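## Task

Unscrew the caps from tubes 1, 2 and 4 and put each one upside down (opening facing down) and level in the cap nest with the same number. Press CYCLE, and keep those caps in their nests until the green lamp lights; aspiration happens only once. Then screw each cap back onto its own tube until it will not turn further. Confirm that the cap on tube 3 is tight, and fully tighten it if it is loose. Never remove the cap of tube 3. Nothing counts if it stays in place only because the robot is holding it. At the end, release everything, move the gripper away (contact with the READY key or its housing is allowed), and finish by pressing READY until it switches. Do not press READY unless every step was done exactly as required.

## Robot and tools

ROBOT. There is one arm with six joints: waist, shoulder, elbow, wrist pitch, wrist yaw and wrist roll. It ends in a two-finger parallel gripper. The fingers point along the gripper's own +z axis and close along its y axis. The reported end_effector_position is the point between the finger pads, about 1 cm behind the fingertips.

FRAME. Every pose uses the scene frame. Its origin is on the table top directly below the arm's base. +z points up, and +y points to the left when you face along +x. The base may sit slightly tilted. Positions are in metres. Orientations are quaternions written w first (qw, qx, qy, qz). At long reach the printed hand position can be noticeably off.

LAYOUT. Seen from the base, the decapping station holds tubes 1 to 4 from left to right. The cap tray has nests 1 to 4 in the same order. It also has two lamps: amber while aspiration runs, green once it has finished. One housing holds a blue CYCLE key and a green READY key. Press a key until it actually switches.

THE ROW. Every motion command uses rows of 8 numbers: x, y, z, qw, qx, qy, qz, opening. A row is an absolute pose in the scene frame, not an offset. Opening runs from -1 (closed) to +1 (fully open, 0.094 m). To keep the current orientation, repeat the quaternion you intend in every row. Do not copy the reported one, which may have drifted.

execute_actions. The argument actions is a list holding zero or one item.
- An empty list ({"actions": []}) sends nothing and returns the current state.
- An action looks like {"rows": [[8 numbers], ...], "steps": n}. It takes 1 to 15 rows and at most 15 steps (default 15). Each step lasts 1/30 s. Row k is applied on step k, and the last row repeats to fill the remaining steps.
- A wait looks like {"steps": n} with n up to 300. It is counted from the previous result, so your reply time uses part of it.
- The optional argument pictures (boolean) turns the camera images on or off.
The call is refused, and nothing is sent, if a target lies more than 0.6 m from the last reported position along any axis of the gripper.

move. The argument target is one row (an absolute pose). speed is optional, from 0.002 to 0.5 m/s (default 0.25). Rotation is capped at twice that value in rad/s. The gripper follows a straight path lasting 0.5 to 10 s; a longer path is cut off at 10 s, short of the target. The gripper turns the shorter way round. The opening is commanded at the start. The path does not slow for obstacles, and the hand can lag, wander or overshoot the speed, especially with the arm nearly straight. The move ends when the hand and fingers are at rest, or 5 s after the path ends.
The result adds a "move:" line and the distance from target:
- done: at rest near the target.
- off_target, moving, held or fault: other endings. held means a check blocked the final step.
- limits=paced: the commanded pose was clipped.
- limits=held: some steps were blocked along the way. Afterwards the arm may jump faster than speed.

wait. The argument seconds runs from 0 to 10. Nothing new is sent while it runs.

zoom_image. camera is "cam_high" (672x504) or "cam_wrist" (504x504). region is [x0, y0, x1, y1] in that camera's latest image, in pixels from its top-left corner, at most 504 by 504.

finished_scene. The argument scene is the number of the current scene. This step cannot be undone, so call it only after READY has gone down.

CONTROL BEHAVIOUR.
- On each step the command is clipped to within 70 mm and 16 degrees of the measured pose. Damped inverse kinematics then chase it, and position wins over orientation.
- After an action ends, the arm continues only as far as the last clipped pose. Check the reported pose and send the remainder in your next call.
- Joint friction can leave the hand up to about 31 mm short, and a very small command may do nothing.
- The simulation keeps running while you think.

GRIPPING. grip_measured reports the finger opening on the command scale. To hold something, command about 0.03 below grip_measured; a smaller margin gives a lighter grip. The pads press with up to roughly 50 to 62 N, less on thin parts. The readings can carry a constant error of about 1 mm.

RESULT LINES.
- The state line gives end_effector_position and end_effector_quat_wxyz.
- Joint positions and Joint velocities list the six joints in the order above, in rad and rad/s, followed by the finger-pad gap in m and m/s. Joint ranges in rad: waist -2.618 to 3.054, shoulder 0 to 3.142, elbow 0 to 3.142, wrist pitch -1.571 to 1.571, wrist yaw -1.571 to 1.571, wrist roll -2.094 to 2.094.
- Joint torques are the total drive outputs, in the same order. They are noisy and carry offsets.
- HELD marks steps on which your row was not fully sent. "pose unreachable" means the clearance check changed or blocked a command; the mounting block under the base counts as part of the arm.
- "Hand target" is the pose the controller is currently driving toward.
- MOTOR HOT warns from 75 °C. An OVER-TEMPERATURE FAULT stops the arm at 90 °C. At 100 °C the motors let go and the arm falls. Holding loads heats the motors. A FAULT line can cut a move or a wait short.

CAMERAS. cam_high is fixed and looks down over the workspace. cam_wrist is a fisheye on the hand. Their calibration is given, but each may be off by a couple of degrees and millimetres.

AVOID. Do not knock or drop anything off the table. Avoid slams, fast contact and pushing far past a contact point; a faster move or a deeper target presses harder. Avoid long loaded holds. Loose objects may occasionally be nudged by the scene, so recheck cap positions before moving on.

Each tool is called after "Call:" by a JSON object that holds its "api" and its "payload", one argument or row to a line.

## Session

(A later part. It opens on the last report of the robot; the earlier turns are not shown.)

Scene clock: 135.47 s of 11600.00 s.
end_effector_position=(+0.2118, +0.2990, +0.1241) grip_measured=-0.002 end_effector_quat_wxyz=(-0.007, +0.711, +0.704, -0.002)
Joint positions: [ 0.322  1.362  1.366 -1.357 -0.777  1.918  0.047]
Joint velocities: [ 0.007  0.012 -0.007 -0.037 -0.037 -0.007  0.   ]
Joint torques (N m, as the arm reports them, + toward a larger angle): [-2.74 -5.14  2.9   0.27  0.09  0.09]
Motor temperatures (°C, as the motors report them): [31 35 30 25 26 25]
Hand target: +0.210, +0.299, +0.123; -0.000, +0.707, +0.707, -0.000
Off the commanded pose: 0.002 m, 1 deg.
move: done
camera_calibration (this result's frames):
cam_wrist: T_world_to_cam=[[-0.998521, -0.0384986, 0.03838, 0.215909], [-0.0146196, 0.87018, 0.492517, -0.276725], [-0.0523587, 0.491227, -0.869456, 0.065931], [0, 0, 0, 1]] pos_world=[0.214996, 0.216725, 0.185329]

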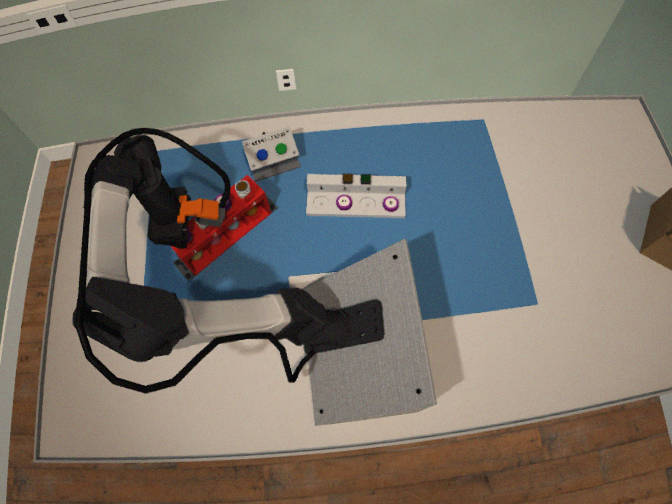

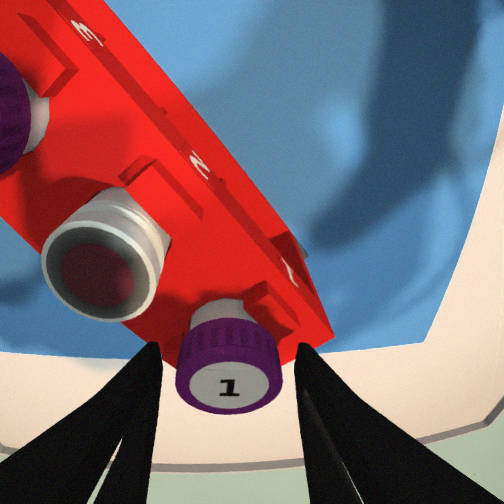

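Call:
{"api": "execute_actions", "payload": {
  "actions": [
    {"rows":[[0.211,0.299,0.124,0,0.707,0.707,0,-0.1],[0.211,0.299,0.124,0,0.707,0.707,0,-0.18],[0.211,0.299,0.124,0,0.707,0.707,0,-0.24],[0.211,0.299,0.124,0,0.707,0.707,0,-0.28],[0.211,0.299,0.124,0,0.707,0.707,0,-0.30],[0.211,0.299,0.124,0,0.707,0.707,0,-0.32],[0.211,0.299,0.124,0,0.707,0.707,0,-0.34],[0.211,0.299,0.124,0,0.707,0.707,0,-0.36]],"steps":12}
  ],
  "pictures": false
}}

Call:
{"api": "move", "payload": {
  "target": [0.2115,0.2992,0.127,0,-0.174,0.985,0,-0.36],
  "speed": 0.5
}}

Call:
{"api": "move", "payload": {
  "target": [0.2115,0.2992,0.128,0,-0.899,0.438,0,-0.36],
  "speed": 0.5
}}

Call:
{"api": "execute_actions", "payload": {
  "actions": [
    {"rows":[[0.2115,0.2992,0.127,0,-0.893,0.45,0,-0.3],[0.2115,0.2992,0.127,0,-0.893,0.45,0,-0.2],[0.2115,0.2992,0.127,0,-0.893,0.45,0,0.0]],"steps":8}
  ],
  "pictures": false
}}

Call:
{"api": "move", "payload": {
  "target": [0.2115,0.2992,0.127,0,0.342,0.940,0,0.0],
  "speed": 0.5
}}

Scene clock: 138.17 s of 11600.00 s.
end_effector_position=(+0.2117, +0.2989, +0.1239) grip_measured=-0.319 end_effector_quat_wxyz=(-0.007, +0.711, +0.703, -0.002)
Joint positions: [ 0.323  1.362  1.365 -1.357 -0.776  1.92   0.032]
Joint velocities: [ 0.007  0.022  0.002  0.022  0.007 -0.051 -0.   ]
Joint torques (N m, as the arm reports them, + toward a larger angle): [-3.01 -5.08  3.46  0.23  0.09  0.08]
Motor temperatures (°C, as the motors report them): [31 35 30 25 26 25]
Hand target: +0.211, +0.299, +0.124; -0.000, +0.707, +0.707, -0.000
Off the commanded pose: 0.001 m, 1 deg.
Steps of this call (steps 1 to 69: nothing new was sent; steps 70 to 81: all 12 steps of this action). Readings (end_effector_position):
70: (+0.2122, +0.2990, +0.1241)
71: (+0.2122, +0.2990, +0.1241)
73: (+0.2122, +0.2990, +0.1241)
77: (+0.2117, +0.2989, +0.1239)
81: the state above

Scene clock: 141.10 s of 11600.00 s.
end_effector_position=(+0.2121, +0.2994, +0.1249) grip_measured=-0.319 end_effector_quat_wxyz=(-0.001, -0.150, +0.989, +0.001)
Joint positions: [ 0.325  1.354  1.365 -1.35  -0.768  0.048  0.032]
Joint velocities: [-0.032  0.007  0.002 -0.066  0.051 -0.022 -0.   ]
Joint torques (N m, as the arm reports them, + toward a larger angle): [-3.97 -4.52  4.46  0.11  0.   -0.32]
Motor temperatures (°C, as the motors report them): [30 35 30 25 26 25]
Hand target: +0.211, +0.299, +0.127; +0.001, -0.174, +0.985, -0.001
Off the commanded pose: 0.002 m, 3 deg.
move: off_target
camera_calibration (this result's frames):
cam_wrist: T_world_to_cam=[[0.342708, -0.939123, 0.024469, 0.203117], [-0.823964, -0.287969, 0.488014, 0.241511], [-0.451258, -0.187408, -0.872493, 0.354587], [0, 0, 0, 1]] pos_world=[0.289397, 0.326752, 0.186544]

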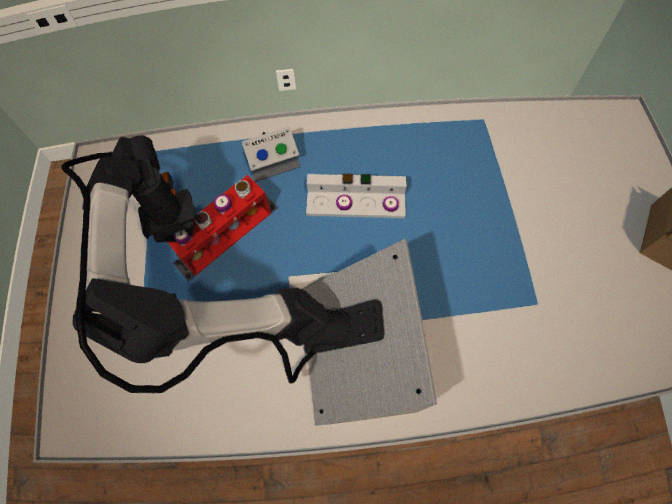

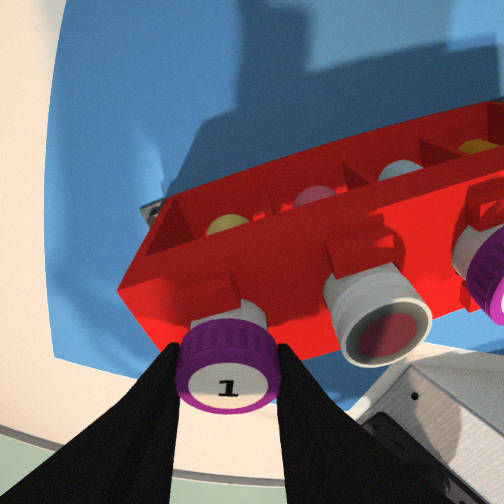

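Scene clock: 143.90 s of 11600.00 s.
end_effector_position=(+0.2108, +0.3002, +0.1262) grip_measured=-0.321 end_effector_quat_wxyz=(-0.001, +0.890, -0.456, +0.000)
Joint positions: [ 0.326  1.347  1.365 -1.352 -0.767 -1.842  0.032]
Joint velocities: [ 0.002  0.002 -0.002 -0.081 -0.066 -0.081 -0.001]
Joint torques (N m, as the arm reports them, + toward a larger angle): [-4.18 -3.67  4.55 -0.02 -0.04 -0.32]
Motor temperatures (°C, as the motors report them): [30 35 30 25 26 25]
Hand target: +0.211, +0.299, +0.128; -0.000, +0.899, -0.439, +0.001
Off the commanded pose: 0.002 m, 2 deg.
move: done
camera_calibration (this result's frames):
cam_wrist: T_world_to_cam=[[0.781711, 0.622968, 0.0289504, -0.357815], [0.533471, -0.69201, 0.486345, 0.0753926], [0.323011, -0.364737, -0.873287, 0.245376], [0, 0, 0, 1]] pos_world=[0.160229, 0.364577, 0.187975]

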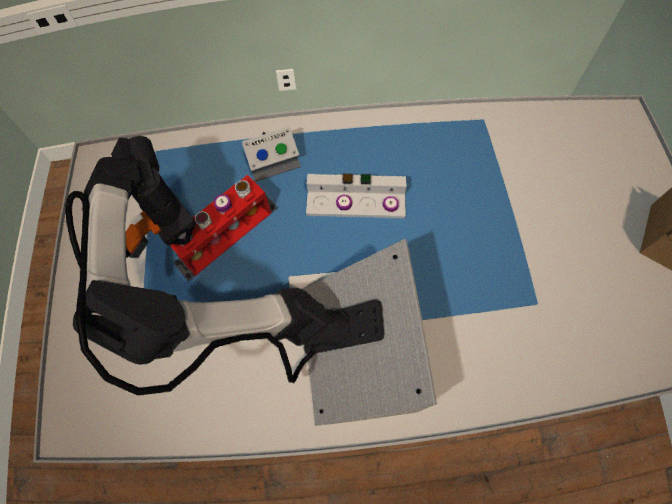

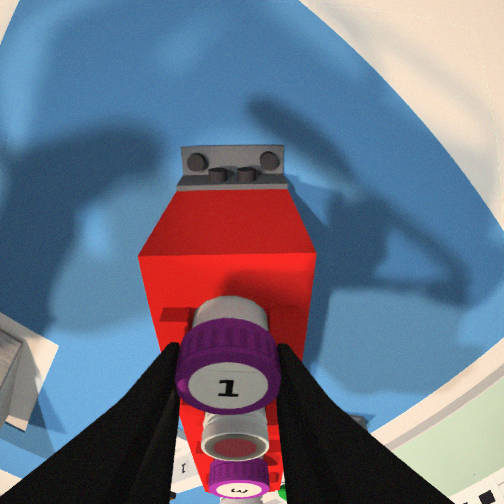

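Scene clock: 144.17 s of 11600.00 s.
end_effector_position=(+0.2108, +0.3002, +0.1262) grip_measured=-0.002 end_effector_quat_wxyz=(-0.001, +0.893, -0.451, +0.000)
Joint positions: [ 0.326  1.347  1.365 -1.352 -0.767 -1.853  0.047]
Joint velocities: [ 0.002 -0.007  0.012  0.007 -0.081  0.007 -0.001]
Joint torques (N m, as the arm reports them, + toward a larger angle): [-3.91 -3.65  4.51  0.04 -0.09 -0.04]
Motor temperatures (°C, as the motors report them): [30 35 30 25 26 25]
Hand target: +0.211, +0.299, +0.127; -0.000, +0.893, -0.450, +0.000
Off the commanded pose: 0.001 m, 0 deg.
Steps of this call (steps 1 to 8: all 8 steps of this action). Readings (end_effector_position):
1: (+0.2108, +0.3002, +0.1262)
2: (+0.2108, +0.3002, +0.1262)
4: (+0.2108, +0.3002, +0.1262)
8: the state above

Scene clock: 148.10 s of 11600.00 s.
end_effector_position=(+0.2098, +0.2999, +0.1262) grip_measured=-0.002 end_effector_quat_wxyz=(-0.001, +0.334, +0.943, -0.000)
Joint positions: [ 0.326  1.347  1.365 -1.357 -0.767  1.029  0.047]
Joint velocities: [ 0.002  0.017 -0.017  0.081  0.007 -0.037 -0.   ]
Joint torques (N m, as the arm reports them, + toward a larger angle): [-3.89 -3.66  4.39  0.15  0.02  0.09]
Motor temperatures (°C, as the motors report them): [30 35 30 25 26 25]
Hand target: +0.212, +0.299, +0.127; +0.000, +0.342, +0.940, +0.000
Off the commanded pose: 0.002 m, 1 deg.
move: done
camera_calibration (this result's frames):
cam_wrist: T_world_to_cam=[[-0.590321, -0.806715, 0.0270411, 0.360064], [-0.696279, 0.525883, 0.48851, -0.0317856], [-0.408309, 0.26955, -0.872139, 0.208662], [0, 0, 0, 1]] pos_world=[0.27562, 0.25094, 0.187773]

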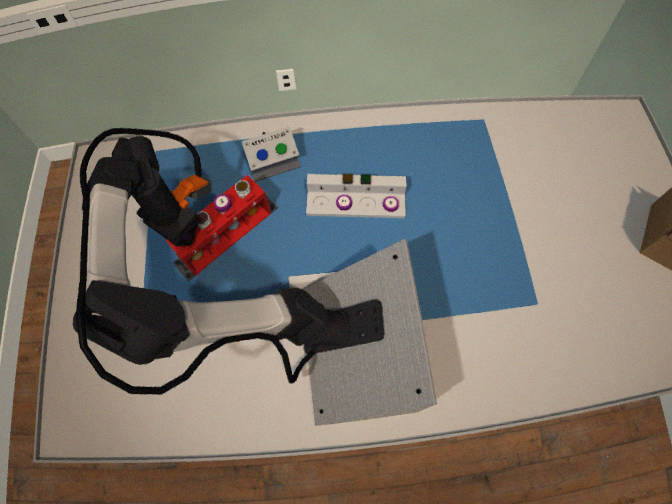

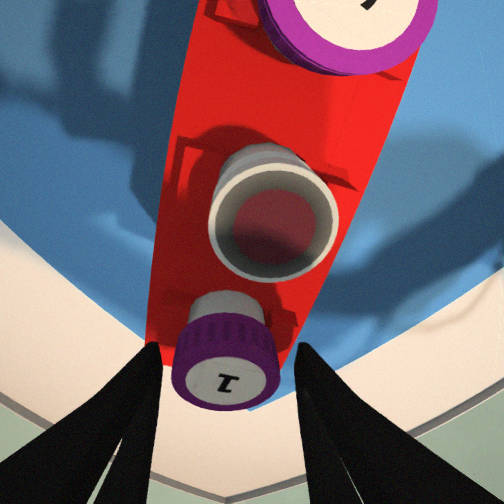

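Cap1 ≈(0.2114,0.2996).

Call:
{"api": "execute_actions", "payload": {
  "actions": [
    {"rows":[[0.212,0.299,0.128,0,0.342,0.940,0,-0.05],[0.212,0.299,0.129,0,0.342,0.940,0,-0.05],[0.2125,0.299,0.130,0,0.342,0.940,0,-0.05]],"steps":10}
  ],
  "pictures": false
}}

Scene clock: 149.67 s of 11600.00 s.
end_effector_position=(+0.2103, +0.2987, +0.1272) grip_measured=-0.048 end_effector_quat_wxyz=(+0.000, +0.338, +0.941, +0.000)
Joint positions: [ 0.319  1.347  1.365 -1.361 -0.767  1.032  0.045]
Joint velocities: [-0.017  0.007 -0.002  0.022 -0.022 -0.022 -0.001]
Joint torques (N m, as the arm reports them, + toward a larger angle): [-4.4  -3.16  5.5  -0.01 -0.01 -0.01]
Motor temperatures (°C, as the motors report them): [30 35 30 25 26 25]
Hand target: +0.212, +0.299, +0.130; +0.000, +0.342, +0.940, +0.000
Off the commanded pose: 0.004 m, 0 deg.
Steps of this call (steps 1 to 37: nothing new was sent; steps 38 to 47: all 10 steps of this action). Readings (end_effector_position):
38: (+0.2098, +0.2999, +0.1262)
39: (+0.2098, +0.2999, +0.1262)
41: (+0.2100, +0.2994, +0.1266)
45: (+0.2104, +0.2987, +0.1272)
47: the state above

Offset now along finger axis. Grip and turn.

Call:
{"api": "execute_actions", "payload": {
  "actions": [
    {"rows":[[0.2125,0.299,0.130,0,0.342,0.940,0,-0.14],[0.2125,0.299,0.130,0,0.342,0.940,0,-0.2],[0.2125,0.299,0.130,0,0.342,0.940,0,-0.24],[0.2125,0.299,0.130,0,0.342,0.940,0,-0.27],[0.2125,0.299,0.130,0,0.342,0.940,0,-0.29],[0.2125,0.299,0.130,0,0.342,0.940,0,-0.31],[0.2125,0.299,0.130,0,0.342,0.940,0,-0.34],[0.2125,0.299,0.130,0,0.342,0.940,0,-0.365]],"steps":12}
  ],
  "pictures": false
}}

Call:
{"api": "move", "payload": {
  "target": [0.212,0.2995,0.131,0,-0.899,0.438,0,-0.365],
  "speed": 0.5
}}

Call:
{"api": "execute_actions", "payload": {
  "actions": [
    {"rows":[[0.212,0.299,0.132,0,-0.899,0.438,0,-0.365],[0.212,0.299,0.133,0,-0.899,0.438,0,-0.365],[0.212,0.299,0.134,0,-0.899,0.438,0,-0.365],[0.212,0.299,0.135,0,-0.899,0.438,0,-0.365],[0.212,0.299,0.136,0,-0.899,0.438,0,-0.365],[0.212,0.299,0.137,0,-0.899,0.438,0,-0.365],[0.212,0.299,0.138,0,-0.899,0.438,0,-0.365],[0.212,0.299,0.139,0,-0.899,0.438,0,-0.365],[0.212,0.299,0.140,0,-0.899,0.438,0,-0.365]],"steps":13}
  ]
}}

Scene clock: 152.40 s of 11600.00 s.
end_effector_position=(+0.2110, +0.2997, +0.1276) grip_measured=-0.319 end_effector_quat_wxyz=(+0.001, +0.336, +0.942, +0.002)
Joint positions: [ 0.319  1.347  1.367 -1.358 -0.769  1.032  0.032]
Joint velocities: [-0.007 -0.007  0.002  0.007  0.022  0.051 -0.001]
Joint torques (N m, as the arm reports them, + toward a larger angle): [-4.39 -3.21  5.34 -0.04 -0.01 -0.01]
Motor temperatures (°C, as the motors report them): [30 35 30 25 26 25]
Hand target: +0.212, +0.299, +0.130; +0.000, +0.342, +0.940, +0.000
Off the commanded pose: 0.003 m, 1 deg.
Steps of this call (steps 1 to 70: nothing new was sent; steps 71 to 82: all 12 steps of this action). Readings (end_effector_position):
71: (+0.2102, +0.2986, +0.1272)
72: (+0.2102, +0.2986, +0.1272)
74: (+0.2105, +0.2990, +0.1273)
78: (+0.2110, +0.2996, +0.1276)
82: the state above

Scene clock: 156.33 s of 11600.00 s.
end_effector_position=(+0.2117, +0.2990, +0.1281) grip_measured=-0.319 end_effector_quat_wxyz=(-0.002, +0.900, -0.436, +0.002)
Joint positions: [ 0.316  1.347  1.367 -1.358 -0.767 -1.895  0.032]
Joint velocities: [-0.007 -0.002 -0.007  0.007  0.066 -0.051 -0.001]
Joint torques (N m, as the arm reports them, + toward a larger angle): [-4.1  -3.35  5.52 -0.12 -0.12 -0.03]
Motor temperatures (°C, as the motors report them): [30 34 30 25 26 25]
Hand target: +0.212, +0.299, +0.131; -0.000, +0.899, -0.438, +0.000
Off the commanded pose: 0.003 m, 0 deg.
move: done
camera_calibration (this result's frames):
cam_wrist: T_world_to_cam=[[0.753697, 0.656443, 0.0320076, -0.362265], [0.560941, -0.667897, 0.489141, 0.0597801], [0.342471, -0.350709, -0.871617, 0.237771], [0, 0, 0, 1]] pos_world=[0.158075, 0.361121, 0.1896]

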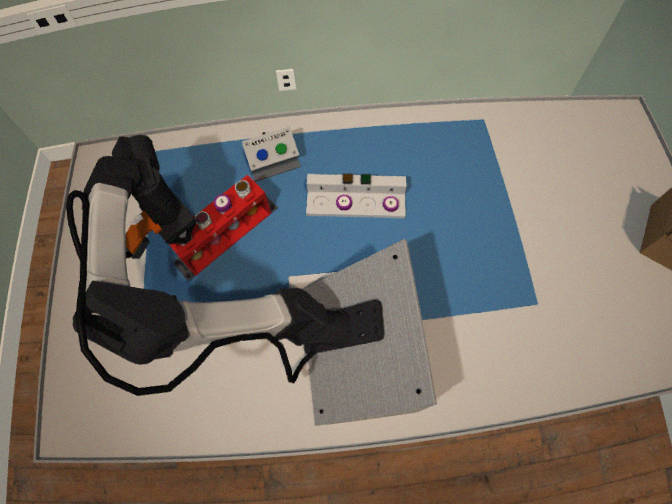

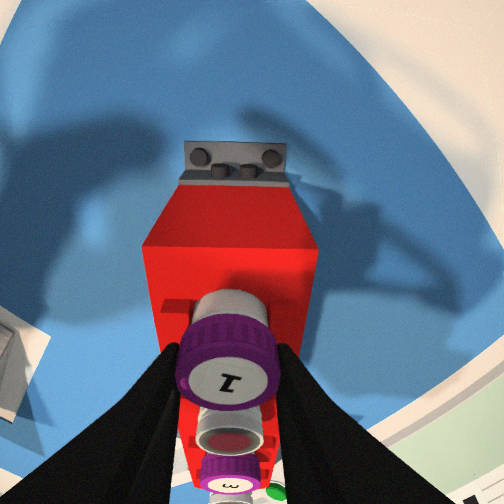

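Scene clock: 156.77 s of 11600.00 s.
end_effector_position=(+0.2111, +0.2996, +0.1388) grip_measured=-0.319 end_effector_quat_wxyz=(-0.003, +0.901, -0.433, +0.007)
Joint positions: [ 0.288  1.347  1.403 -1.408 -0.767 -1.932  0.032]
Joint velocities: [ 0.002 -0.007  0.017 -0.037 -0.007 -0.051  0.   ]
Joint torques (N m, as the arm reports them, + toward a larger angle): [-4.22 -2.47  5.25 -0.03 -0.16 -0.03]
Motor temperatures (°C, as the motors report them): [30 34 30 25 26 25]
Hand target: +0.212, +0.299, +0.140; -0.000, +0.899, -0.438, +0.000
Off the commanded pose: 0.002 m, 1 deg.
Steps of this call (steps 1 to 13: all 13 steps of this action). Readings (end_effector_position):
1: (+0.2116, +0.2991, +0.1283)
2: (+0.2114, +0.2992, +0.1289)
4: (+0.2112, +0.2992, +0.1306)
8: (+0.2118, +0.2995, +0.1354)
13: the state above
camera_calibration (this result's frames):
cam_wrist: T_world_to_cam=[[0.749115, 0.661414, 0.0368524, -0.363757], [0.560578, -0.662584, 0.496725, 0.0527084], [0.352959, -0.351445, -0.867125, 0.244878], [0, 0, 0, 1]] pos_world=[0.156517, 0.361579, 0.199563]

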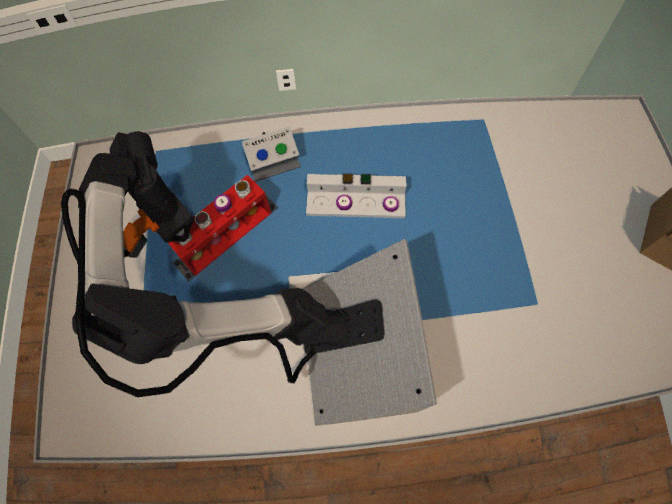

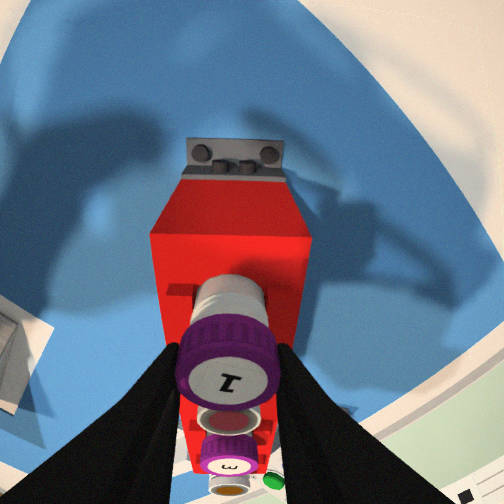

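Call:
{"api": "move", "payload": {
  "target": [0.212,0.297,0.158,0,-0.766,0.643,0,-0.365],
  "speed": 0.3
}}

Call:
{"api": "move", "payload": {
  "target": [0.25,0.10,0.157,0,-0.174,0.985,0,-0.365],
  "speed": 0.5
}}

Call:
{"api": "move", "payload": {
  "target": [0.302,0.009,0.075,0,0.078,0.997,0,-0.365],
  "speed": 0.3
}}

Scene clock: 159.30 s of 11600.00 s.
end_effector_position=(+0.2098, +0.2960, +0.1561) grip_measured=-0.319 end_effector_quat_wxyz=(+0.001, +0.775, -0.632, +0.005)
Joint positions: [ 0.224  1.373  1.47  -1.526 -0.775 -1.558  0.032]
Joint velocities: [-0.002  0.007  0.007  0.037 -0.007 -0.081  0.001]
Joint torques (N m, as the arm reports them, + toward a larger angle): [-4.39 -2.36  5.17 -0.03 -0.16  0.09]
Motor temperatures (°C, as the motors report them): [30 34 30 25 26 25]
Hand target: +0.212, +0.297, +0.158; -0.000, +0.766, -0.643, +0.001
Off the commanded pose: 0.003 m, 2 deg.
move: done
camera_calibration (this result's frames):
cam_wrist: T_world_to_cam=[[0.968163, 0.248448, 0.0305682, -0.283714], [0.201208, -0.84503, 0.495418, 0.172008], [0.148917, -0.473495, -0.868117, 0.338163], [0, 0, 0, 1]] pos_world=[0.189714, 0.375958, 0.217021]

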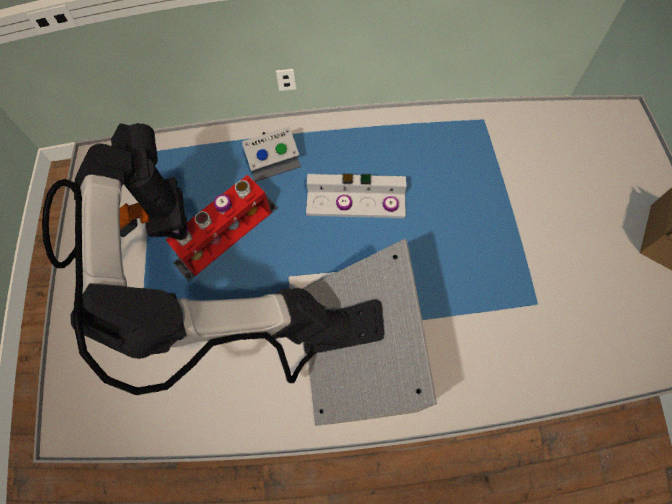

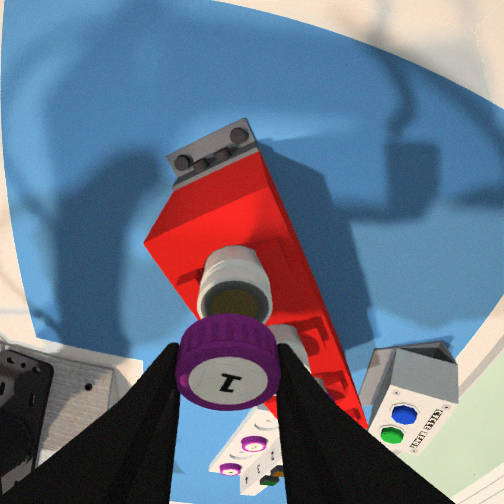

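Scene clock: 161.37 s of 11600.00 s.
end_effector_position=(+0.2517, +0.1056, +0.1595) grip_measured=-0.319 end_effector_quat_wxyz=(+0.002, -0.184, +0.983, +0.001)
Joint positions: [-0.317  1.714  1.238 -1.475 -0.719 -0.899  0.032]
Joint velocities: [-0.007  0.007  0.007  0.007 -0.007  0.022 -0.   ]
Joint torques (N m, as the arm reports them, + toward a larger angle): [-5.75 -1.89  3.35  0.36  0.02  0.1 ]
Motor temperatures (°C, as the motors report them): [30 34 30 25 26 25]
Hand target: +0.251, +0.099, +0.157; -0.000, -0.174, +0.985, -0.002
Off the commanded pose: 0.006 m, 1 deg.
move: done
camera_calibration (this result's frames):
cam_wrist: T_world_to_cam=[[0.406348, -0.913383, 0.0247396, -0.0120513], [-0.80519, -0.345154, 0.482223, 0.203697], [-0.431915, -0.21587, -0.875699, 0.364955], [0, 0, 0, 1]] pos_world=[0.326541, 0.138082, 0.221661]

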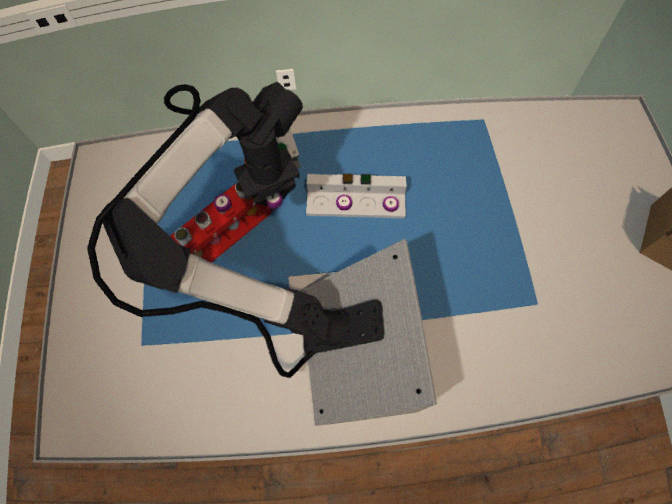

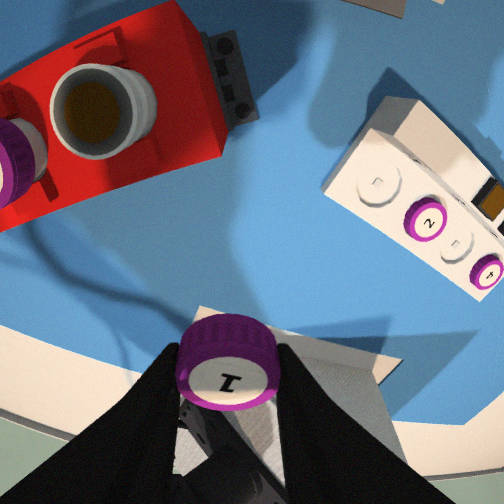

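Scene clock: 162.87 s of 11600.00 s.
end_effector_position=(+0.3003, +0.0074, +0.0780) grip_measured=-0.319 end_effector_quat_wxyz=(-0.003, +0.079, +0.997, -0.001)
Joint positions: [-0.288  2.089  1.193 -1.04  -0.719 -0.34   0.032]
Joint velocities: [-0.017  0.002  0.022  0.022  0.066 -0.007 -0.   ]
Joint torques (N m, as the arm reports them, + toward a larger angle): [-5.75 -4.8   3.84  0.33 -0.1   0.11]
Motor temperatures (°C, as the motors report them): [30 34 30 25 26 25]
Hand target: +0.303, +0.008, +0.075; -0.000, +0.078, +0.997, +0.000
Off the commanded pose: 0.004 m, 0 deg.
move: done
camera_calibration (this result's frames):
cam_wrist: T_world_to_cam=[[-0.109212, -0.993581, 0.0294768, 0.0355366], [-0.863687, 0.10953, 0.491984, 0.261691], [-0.492054, 0.0282717, -0.870105, 0.309189], [0, 0, 0, 1]] pos_world=[0.382038, -0.00209582, 0.139231]

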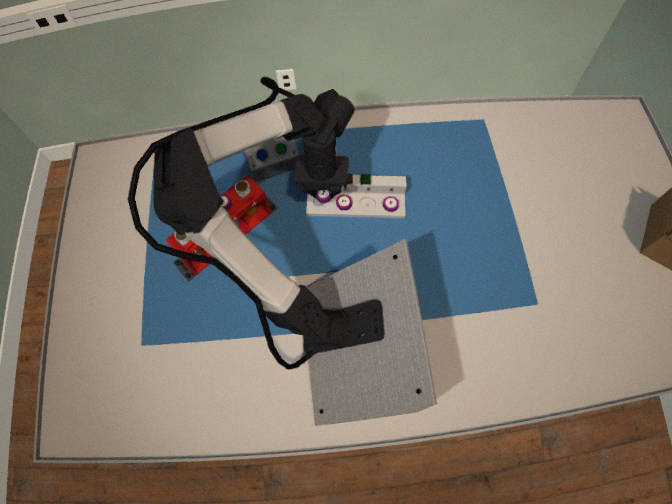

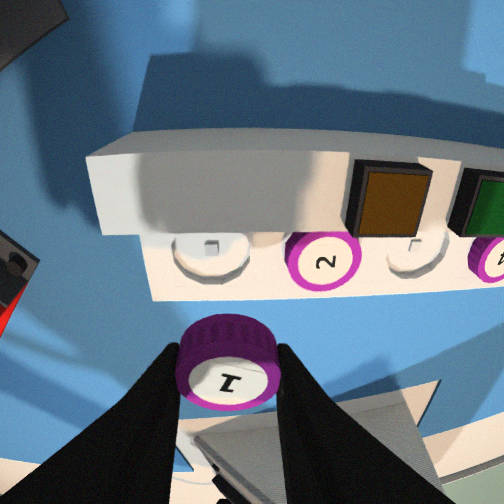

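Call:
{"api": "move", "payload": {
  "target": [0.317,0.015,0.048,0,0.078,0.997,0,-0.365],
  "speed": 0.08
}}

Call:
{"api": "move", "payload": {
  "target": [0.3135,0.014,0.029,0,0.078,0.997,0,-0.365],
  "speed": 0.03
}}

Scene clock: 165.10 s of 11600.00 s.
end_effector_position=(+0.3185, +0.0159, +0.0537) grip_measured=-0.319 end_effector_quat_wxyz=(+0.002, +0.073, +0.997, -0.005)
Joint positions: [-0.202  2.113  1.193 -0.927 -0.742 -0.232  0.032]
Joint velocities: [ 0.012  0.007 -0.002 -0.022  0.022 -0.007  0.   ]
Joint torques (N m, as the arm reports them, + toward a larger angle): [-6.4  -4.53  2.98  0.38 -0.12  0.09]
Motor temperatures (°C, as the motors report them): [30 34 30 25 26 25]
Hand target: +0.317, +0.015, +0.048; -0.000, +0.078, +0.997, +0.000
Off the commanded pose: 0.006 m, 1 deg.
move: done
camera_calibration (this result's frames):
cam_wrist: T_world_to_cam=[[-0.0975814, -0.99453, 0.0372538, 0.0425643], [-0.869116, 0.103394, 0.483681, 0.290634], [-0.484887, 0.0148204, -0.874451, 0.294871], [0, 0, 0, 1]] pos_world=[0.399727, 0.00791157, 0.11569]

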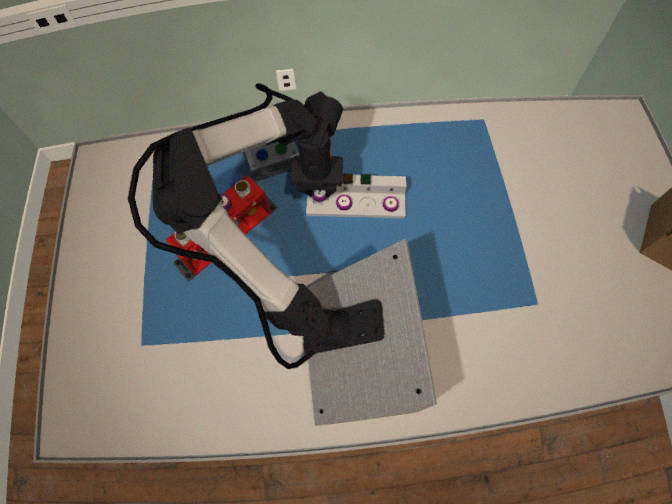

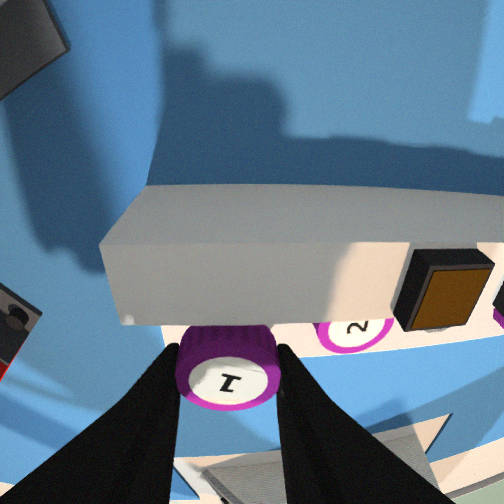

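Scene clock: 166.30 s of 11600.00 s.
end_effector_position=(+0.3176, +0.0158, +0.0374) grip_measured=-0.319 end_effector_quat_wxyz=(+0.007, +0.070, +0.997, -0.007)
Joint positions: [-0.169  2.113  1.14  -0.829 -0.751 -0.185  0.032]
Joint velocities: [ 0.007  0.002 -0.007  0.022  0.051 -0.081 -0.   ]
Joint torques (N m, as the arm reports them, + toward a larger angle): [-6.16 -4.08  2.64  0.37 -0.12  0.13]
Motor temperatures (°C, as the motors report them): [30 34 30 25 26 25]
Hand target: +0.314, +0.014, +0.029; -0.000, +0.078, +0.997, +0.000
Off the commanded pose: 0.009 m, 1 deg.
move: done
camera_calibration (this result's frames):
cam_wrist: T_world_to_cam=[[-0.0923434, -0.994947, 0.0394057, 0.0412194], [-0.874397, 0.0999598, 0.474803, 0.299857], [-0.476343, 0.00938864, -0.87921, 0.277755], [0, 0, 0, 1]] pos_world=[0.398307, 0.00842969, 0.100208]

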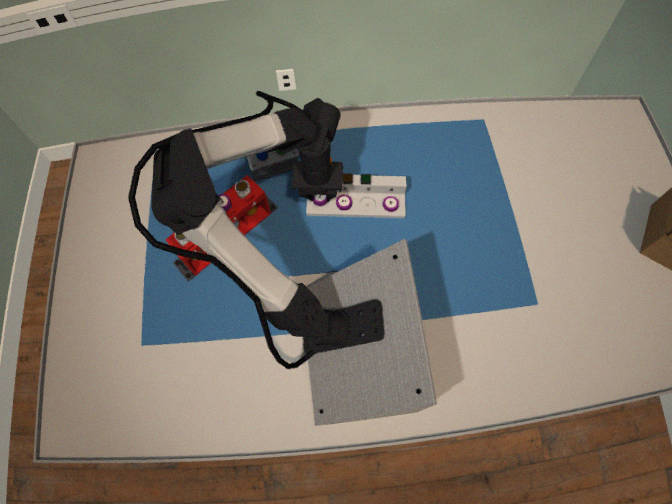

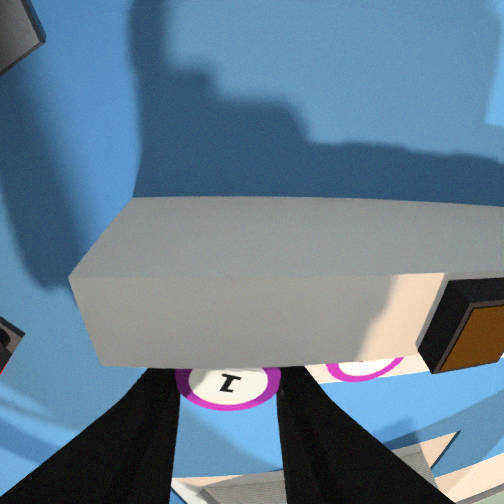

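Call:
{"api": "execute_actions", "payload": {
  "actions": [
    {"rows":[[0.3135,0.0135,0.029,0,0.078,0.997,0,-0.365],[0.3135,0.013,0.029,0,0.078,0.997,0,-0.365],[0.3135,0.0125,0.029,0,0.078,0.997,0,-0.365],[0.3135,0.012,0.029,0,0.078,0.997,0,-0.365],[0.3135,0.0115,0.029,0,0.078,0.997,0,-0.365]],"steps":12}
  ],
  "pictures": false
}}

Scene clock: 167.70 s of 11600.00 s.
end_effector_position=(+0.3165, +0.0133, +0.0343) grip_measured=-0.319 end_effector_quat_wxyz=(+0.003, +0.074, +0.997, -0.005)
Joint positions: [-0.169  2.127  1.14  -0.826 -0.752 -0.184  0.032]
Joint velocities: [-0.022 -0.002 -0.002 -0.051  0.051 -0.066  0.001]
Joint torques (N m, as the arm reports them, + toward a larger angle): [-6.68 -4.59  2.69  0.4  -0.1   0.04]
Motor temperatures (°C, as the motors report them): [30 34 30 25 26 25]
Hand target: +0.314, +0.012, +0.029; -0.000, +0.078, +0.997, +0.000
Off the commanded pose: 0.006 m, 1 deg.
Steps of this call (steps 1 to 30: nothing new was sent; steps 31 to 42: all 12 steps of this action). Readings (end_effector_position):
31: (+0.3181, +0.0157, +0.0374)
32: (+0.3181, +0.0156, +0.0374)
34: (+0.3179, +0.0152, +0.0368)
38: (+0.3167, +0.0135, +0.0347)
42: the state above

Call:
{"api": "execute_actions", "payload": {
  "actions": [
    {"rows":[[0.3135,0.0115,0.0285,0,0.078,0.997,0,-0.365],[0.3135,0.0115,0.028,0,0.078,0.997,0,-0.365],[0.3135,0.0115,0.0275,0,0.078,0.997,0,-0.365],[0.313,0.0115,0.027,0,0.078,0.997,0,-0.365],[0.313,0.0115,0.0265,0,0.078,0.997,0,-0.365],[0.313,0.0115,0.026,0,0.078,0.997,0,-0.365],[0.313,0.0115,0.0255,0,0.078,0.997,0,-0.365],[0.313,0.0115,0.025,0,0.078,0.997,0,-0.365],[0.313,0.0115,0.0245,0,0.078,0.997,0,-0.365],[0.313,0.0115,0.024,0,0.078,0.997,0,-0.365],[0.313,0.0115,0.0235,0,0.078,0.997,0,-0.365]],"steps":15}
  ],
  "pictures": false
}}

Scene clock: 169.53 s of 11600.00 s.
end_effector_position=(+0.3161, +0.0127, +0.0311) grip_measured=-0.319 end_effector_quat_wxyz=(+0.004, +0.072, +0.997, -0.006)
Joint positions: [-0.163  2.127  1.127 -0.804 -0.752 -0.177  0.032]
Joint velocities: [ 0.037  0.017 -0.017  0.081 -0.007  0.037 -0.   ]
Joint torques (N m, as the arm reports them, + toward a larger angle): [-6.21 -4.41  2.58  0.42 -0.14  0.1 ]
Motor temperatures (°C, as the motors report them): [30 34 30 25 26 25]
Hand target: +0.313, +0.012, +0.024; -0.000, +0.078, +0.997, -0.000
Off the commanded pose: 0.008 m, 1 deg.
Steps of this call (steps 1 to 40: nothing new was sent; steps 41 to 55: all 15 steps of this action). Readings (end_effector_position):
41: (+0.3166, +0.0132, +0.0343)
42: (+0.3166, +0.0132, +0.0343)
44: (+0.3171, +0.0131, +0.0344)
48: (+0.3176, +0.0125, +0.0339)
55: the state above

Call:
{"api": "execute_actions", "payload": {
  "actions": [
    {"rows":[[0.313,0.0115,0.023,0,0.078,0.997,0,-0.365],[0.313,0.0115,0.0225,0,0.078,0.997,0,-0.365],[0.313,0.0115,0.022,0,0.078,0.997,0,-0.365],[0.313,0.0115,0.0215,0,0.078,0.997,0,-0.365],[0.313,0.0115,0.0215,0,0.078,0.997,0,-0.365],[0.313,0.0115,0.0215,0,0.078,0.997,0,-0.365],[0.313,0.0115,0.0215,0,0.078,0.997,0,-0.365],[0.314,0.012,0.025,0,0.078,0.997,0,-0.35],[0.315,0.012,0.028,0,0.078,0.997,0,-0.33],[0.315,0.012,0.028,0,0.078,0.997,0,-0.31],[0.315,0.012,0.028,0,0.078,0.997,0,-0.29],[0.315,0.012,0.028,0,0.078,0.997,0,-0.25],[0.315,0.012,0.028,0,0.078,0.997,0,-0.18],[0.315,0.012,0.028,0,0.078,0.997,0,-0.12]],"steps":15}
  ],
  "pictures": false
}}

Call:
{"api": "move", "payload": {
  "target": [0.312,0.013,0.075,0,0.078,0.997,0,-0.12],
  "speed": 0.1
}}

Call:
{"api": "move", "payload": {
  "target": [0.33,0.065,0.125,0,0.6,0.8,0,-1],
  "speed": 0.5
}}

Scene clock: 172.23 s of 11600.00 s.
end_effector_position=(+0.3183, +0.0122, +0.0312) grip_measured=-0.128 end_effector_quat_wxyz=(+0.009, +0.071, +0.997, -0.007)
Joint positions: [-0.163  2.127  1.127 -0.793 -0.753 -0.172  0.041]
Joint velocities: [ 0.017 -0.017 -0.007  0.007  0.007  0.066  0.013]
Joint torques (N m, as the arm reports them, + toward a larger angle): [-6.87 -4.36  3.89  0.07 -0.11  0.  ]
Motor temperatures (°C, as the motors report them): [30 34 30 25 26 25]
Hand target: +0.315, +0.012, +0.028; +0.000, +0.078, +0.997, +0.000
Off the commanded pose: 0.005 m, 1 deg.
Steps of this call (steps 1 to 66: nothing new was sent; steps 67 to 81: all 15 steps of this action). Readings (end_effector_position):
67: (+0.3170, +0.0124, +0.0311)
68: (+0.3172, +0.0124, +0.0311)
70: (+0.3176, +0.0123, +0.0311)
74: (+0.3183, +0.0122, +0.0312)
81: the state above

Scene clock: 173.50 s of 11600.00 s.
end_effector_position=(+0.3091, +0.0127, +0.0682) grip_measured=-0.122 end_effector_quat_wxyz=(-0.004, +0.083, +0.996, +0.006)
Joint positions: [-0.253  2.11   1.207 -1.012 -0.745 -0.294  0.041]
Joint velocities: [ 0.022  0.007 -0.012  0.037 -0.022 -0.051  0.001]
Joint torques (N m, as the arm reports them, + toward a larger angle): [-7.47 -6.03  5.26  0.    0.02 -0.03]
Motor temperatures (°C, as the motors report them): [30 34 30 25 26 25]
Hand target: +0.311, +0.013, +0.075; +0.000, +0.078, +0.997, -0.000
Off the commanded pose: 0.007 m, 1 deg.
move: done
camera_calibration (this result's frames):
cam_wrist: T_world_to_cam=[[-0.118054, -0.992896, 0.0148731, 0.0457857], [-0.862735, 0.109971, 0.493553, 0.273078], [-0.491682, 0.0454344, -0.869589, 0.304462], [0, 0, 0, 1]] pos_world=[0.390697, 0.00159669, 0.129297]

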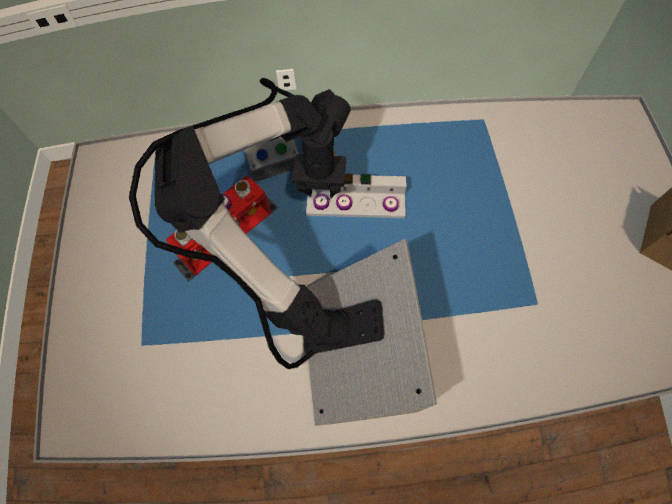

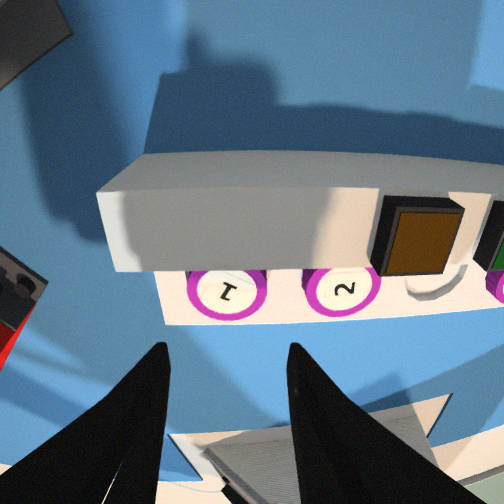

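Scene clock: 175.40 s of 11600.00 s.
end_effector_position=(+0.3278, +0.0589, +0.1210) grip_measured=-0.997 end_effector_quat_wxyz=(-0.003, +0.602, +0.799, +0.003)
Joint positions: [-0.249  2.039  1.417 -1.282 -0.745  0.842  0.   ]
Joint velocities: [-0.012 -0.022 -0.027  0.007  0.007  0.007  0.001]
Joint torques (N m, as the arm reports them, + toward a larger angle): [-6.24 -5.97  5.44 -0.01  0.04  0.11]
Motor temperatures (°C, as the motors report them): [30 34 30 25 26 25]
Hand target: +0.329, +0.065, +0.125; -0.000, +0.600, +0.800, +0.000
Off the commanded pose: 0.008 m, 1 deg.
move: done
camera_calibration (this result's frames):
cam_wrist: T_world_to_cam=[[-0.946526, -0.321604, 0.0256716, 0.323841], [-0.267546, 0.826906, 0.494616, 0.0206071], [-0.180299, 0.461299, -0.868732, 0.230811], [0, 0, 0, 1]] pos_world=[0.353653, -0.0193644, 0.182007]

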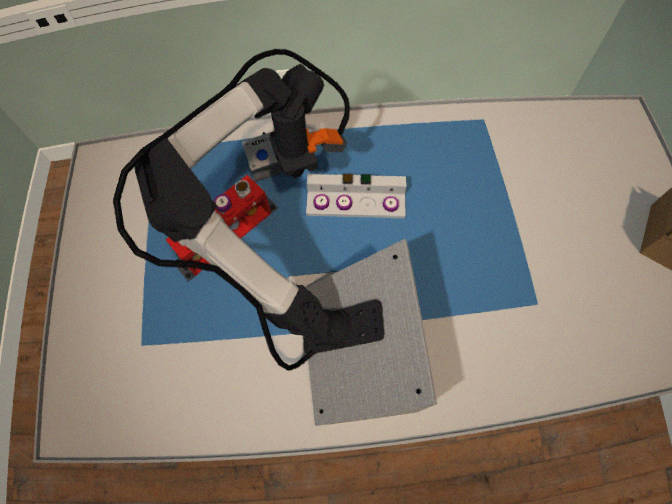

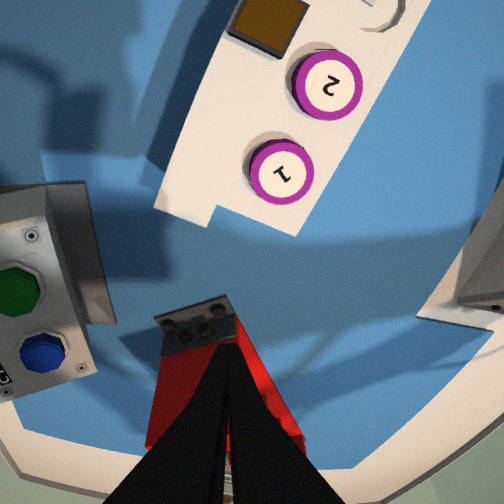

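Call:
{"api": "zoom_image", "payload": {
  "camera": "cam_wrist",
  "region": [215,35,395,215]
}}

Call:
{"api": "zoom_image", "payload": {
  "camera": "cam_high",
  "region": [300,165,410,225]
}}

Region (215, 35, 395, 215) of cam_wrist's 504x504 image, scaled by 2.800, with more detail than that image has.

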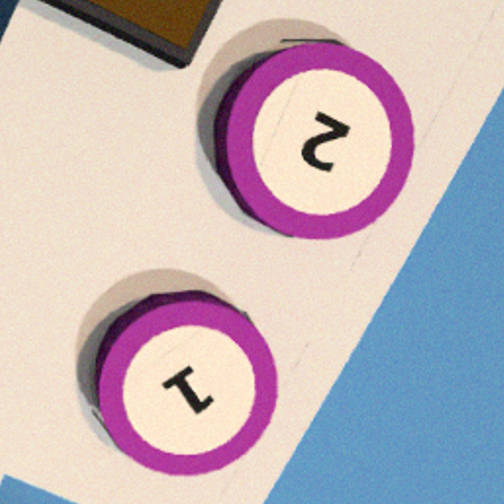

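Region (300, 165, 410, 225) of cam_high's 672x504 image, scaled by 4.582, with more detail than that image has; it fills the top 275 rows of this view, and the rest is white.

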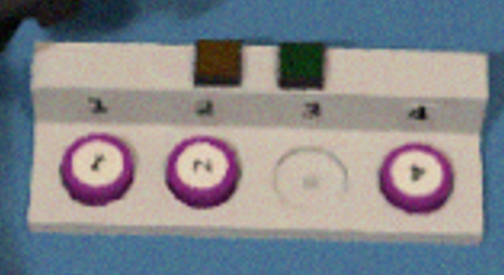

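Call:
{"api": "move", "payload": {
  "target": [0.419,0.142,0.125,0,0.6,0.8,0,-1],
  "speed": 0.2
}}

Scene clock: 181.60 s of 11600.00 s.
end_effector_position=(+0.4181, +0.1414, +0.1261) grip_measured=-0.997 end_effector_quat_wxyz=(+0.007, +0.593, +0.805, -0.000)
Joint positions: [-0.055  2.226  1.982 -1.456 -0.777  1.096  0.   ]
Joint velocities: [-0.002 -0.002  0.017 -0.051 -0.007 -0.095 -0.001]
Joint torques (N m, as the arm reports them, + toward a larger angle): [-8.48 -6.02  5.2  -0.01 -0.04  0.11]
Motor temperatures (°C, as the motors report them): [31 35 30 25 26 25]
Hand target: +0.418, +0.143, +0.125; -0.000, +0.600, +0.800, +0.001
Off the commanded pose: 0.002 m, 1 deg.
move: done
camera_calibration (this result's frames):
cam_wrist: T_world_to_cam=[[-0.939068, -0.343148, 0.0200003, 0.436347], [-0.292693, 0.828788, 0.476909, -0.0135024], [-0.180226, 0.441996, -0.878725, 0.21745], [0, 0, 0, 1]] pos_world=[0.444998, 0.0648106, 0.188791]

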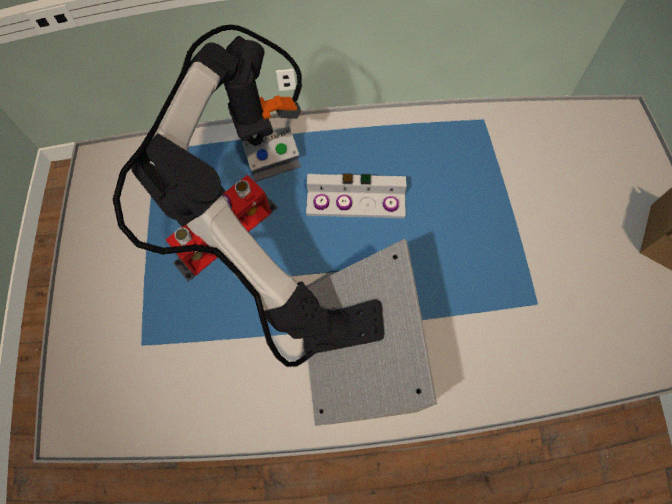

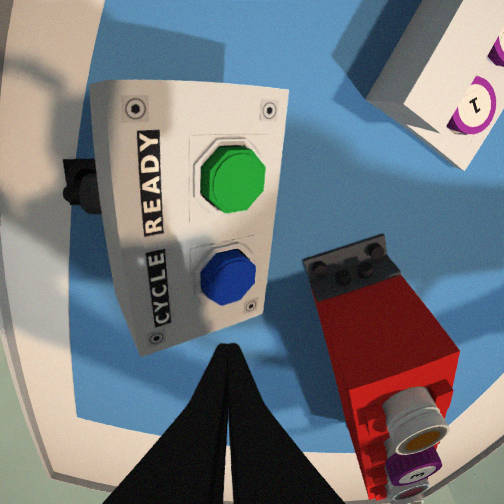

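Call:
{"api": "move", "payload": {
  "target": [0.419,0.135,0.100,0,0.6,0.8,0,-1],
  "speed": 0.08
}}

Scene clock: 183.37 s of 11600.00 s.
end_effector_position=(+0.4191, +0.1357, +0.1059) grip_measured=-0.997 end_effector_quat_wxyz=(+0.005, +0.597, +0.802, -0.003)
Joint positions: [-0.029  2.226  1.911 -1.368 -0.777  1.136  0.   ]
Joint velocities: [ 0.007  0.002  0.002  0.022  0.022 -0.066  0.   ]
Joint torques (N m, as the arm reports them, + toward a larger angle): [-8.15 -6.57  2.88  0.32 -0.05  0.09]
Motor temperatures (°C, as the motors report them): [31 35 30 25 26 25]
Hand target: +0.419, +0.135, +0.100; -0.000, +0.600, +0.800, +0.000
Off the commanded pose: 0.006 m, 1 deg.
move: done
camera_calibration (this result's frames):
cam_wrist: T_world_to_cam=[[-0.942526, -0.333083, 0.0264533, 0.435117], [-0.280927, 0.832819, 0.476961, -0.00431896], [-0.180898, 0.442117, -0.878526, 0.202591], [0, 0, 0, 1]] pos_world=[0.445545, 0.0589582, 0.168531]

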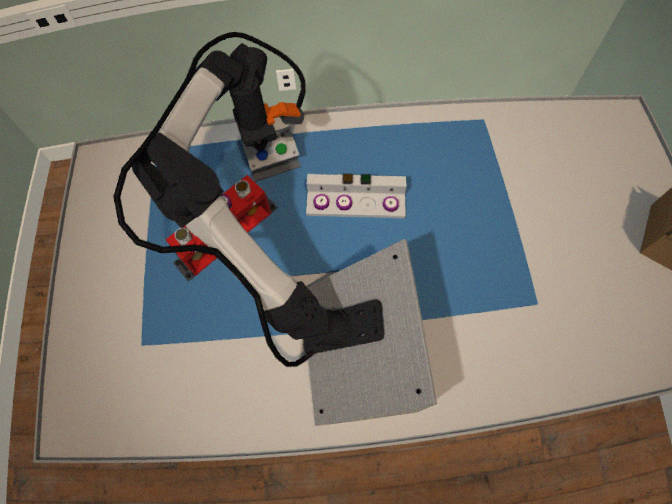

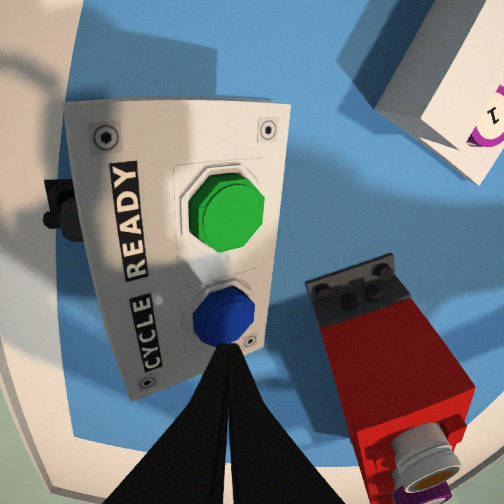

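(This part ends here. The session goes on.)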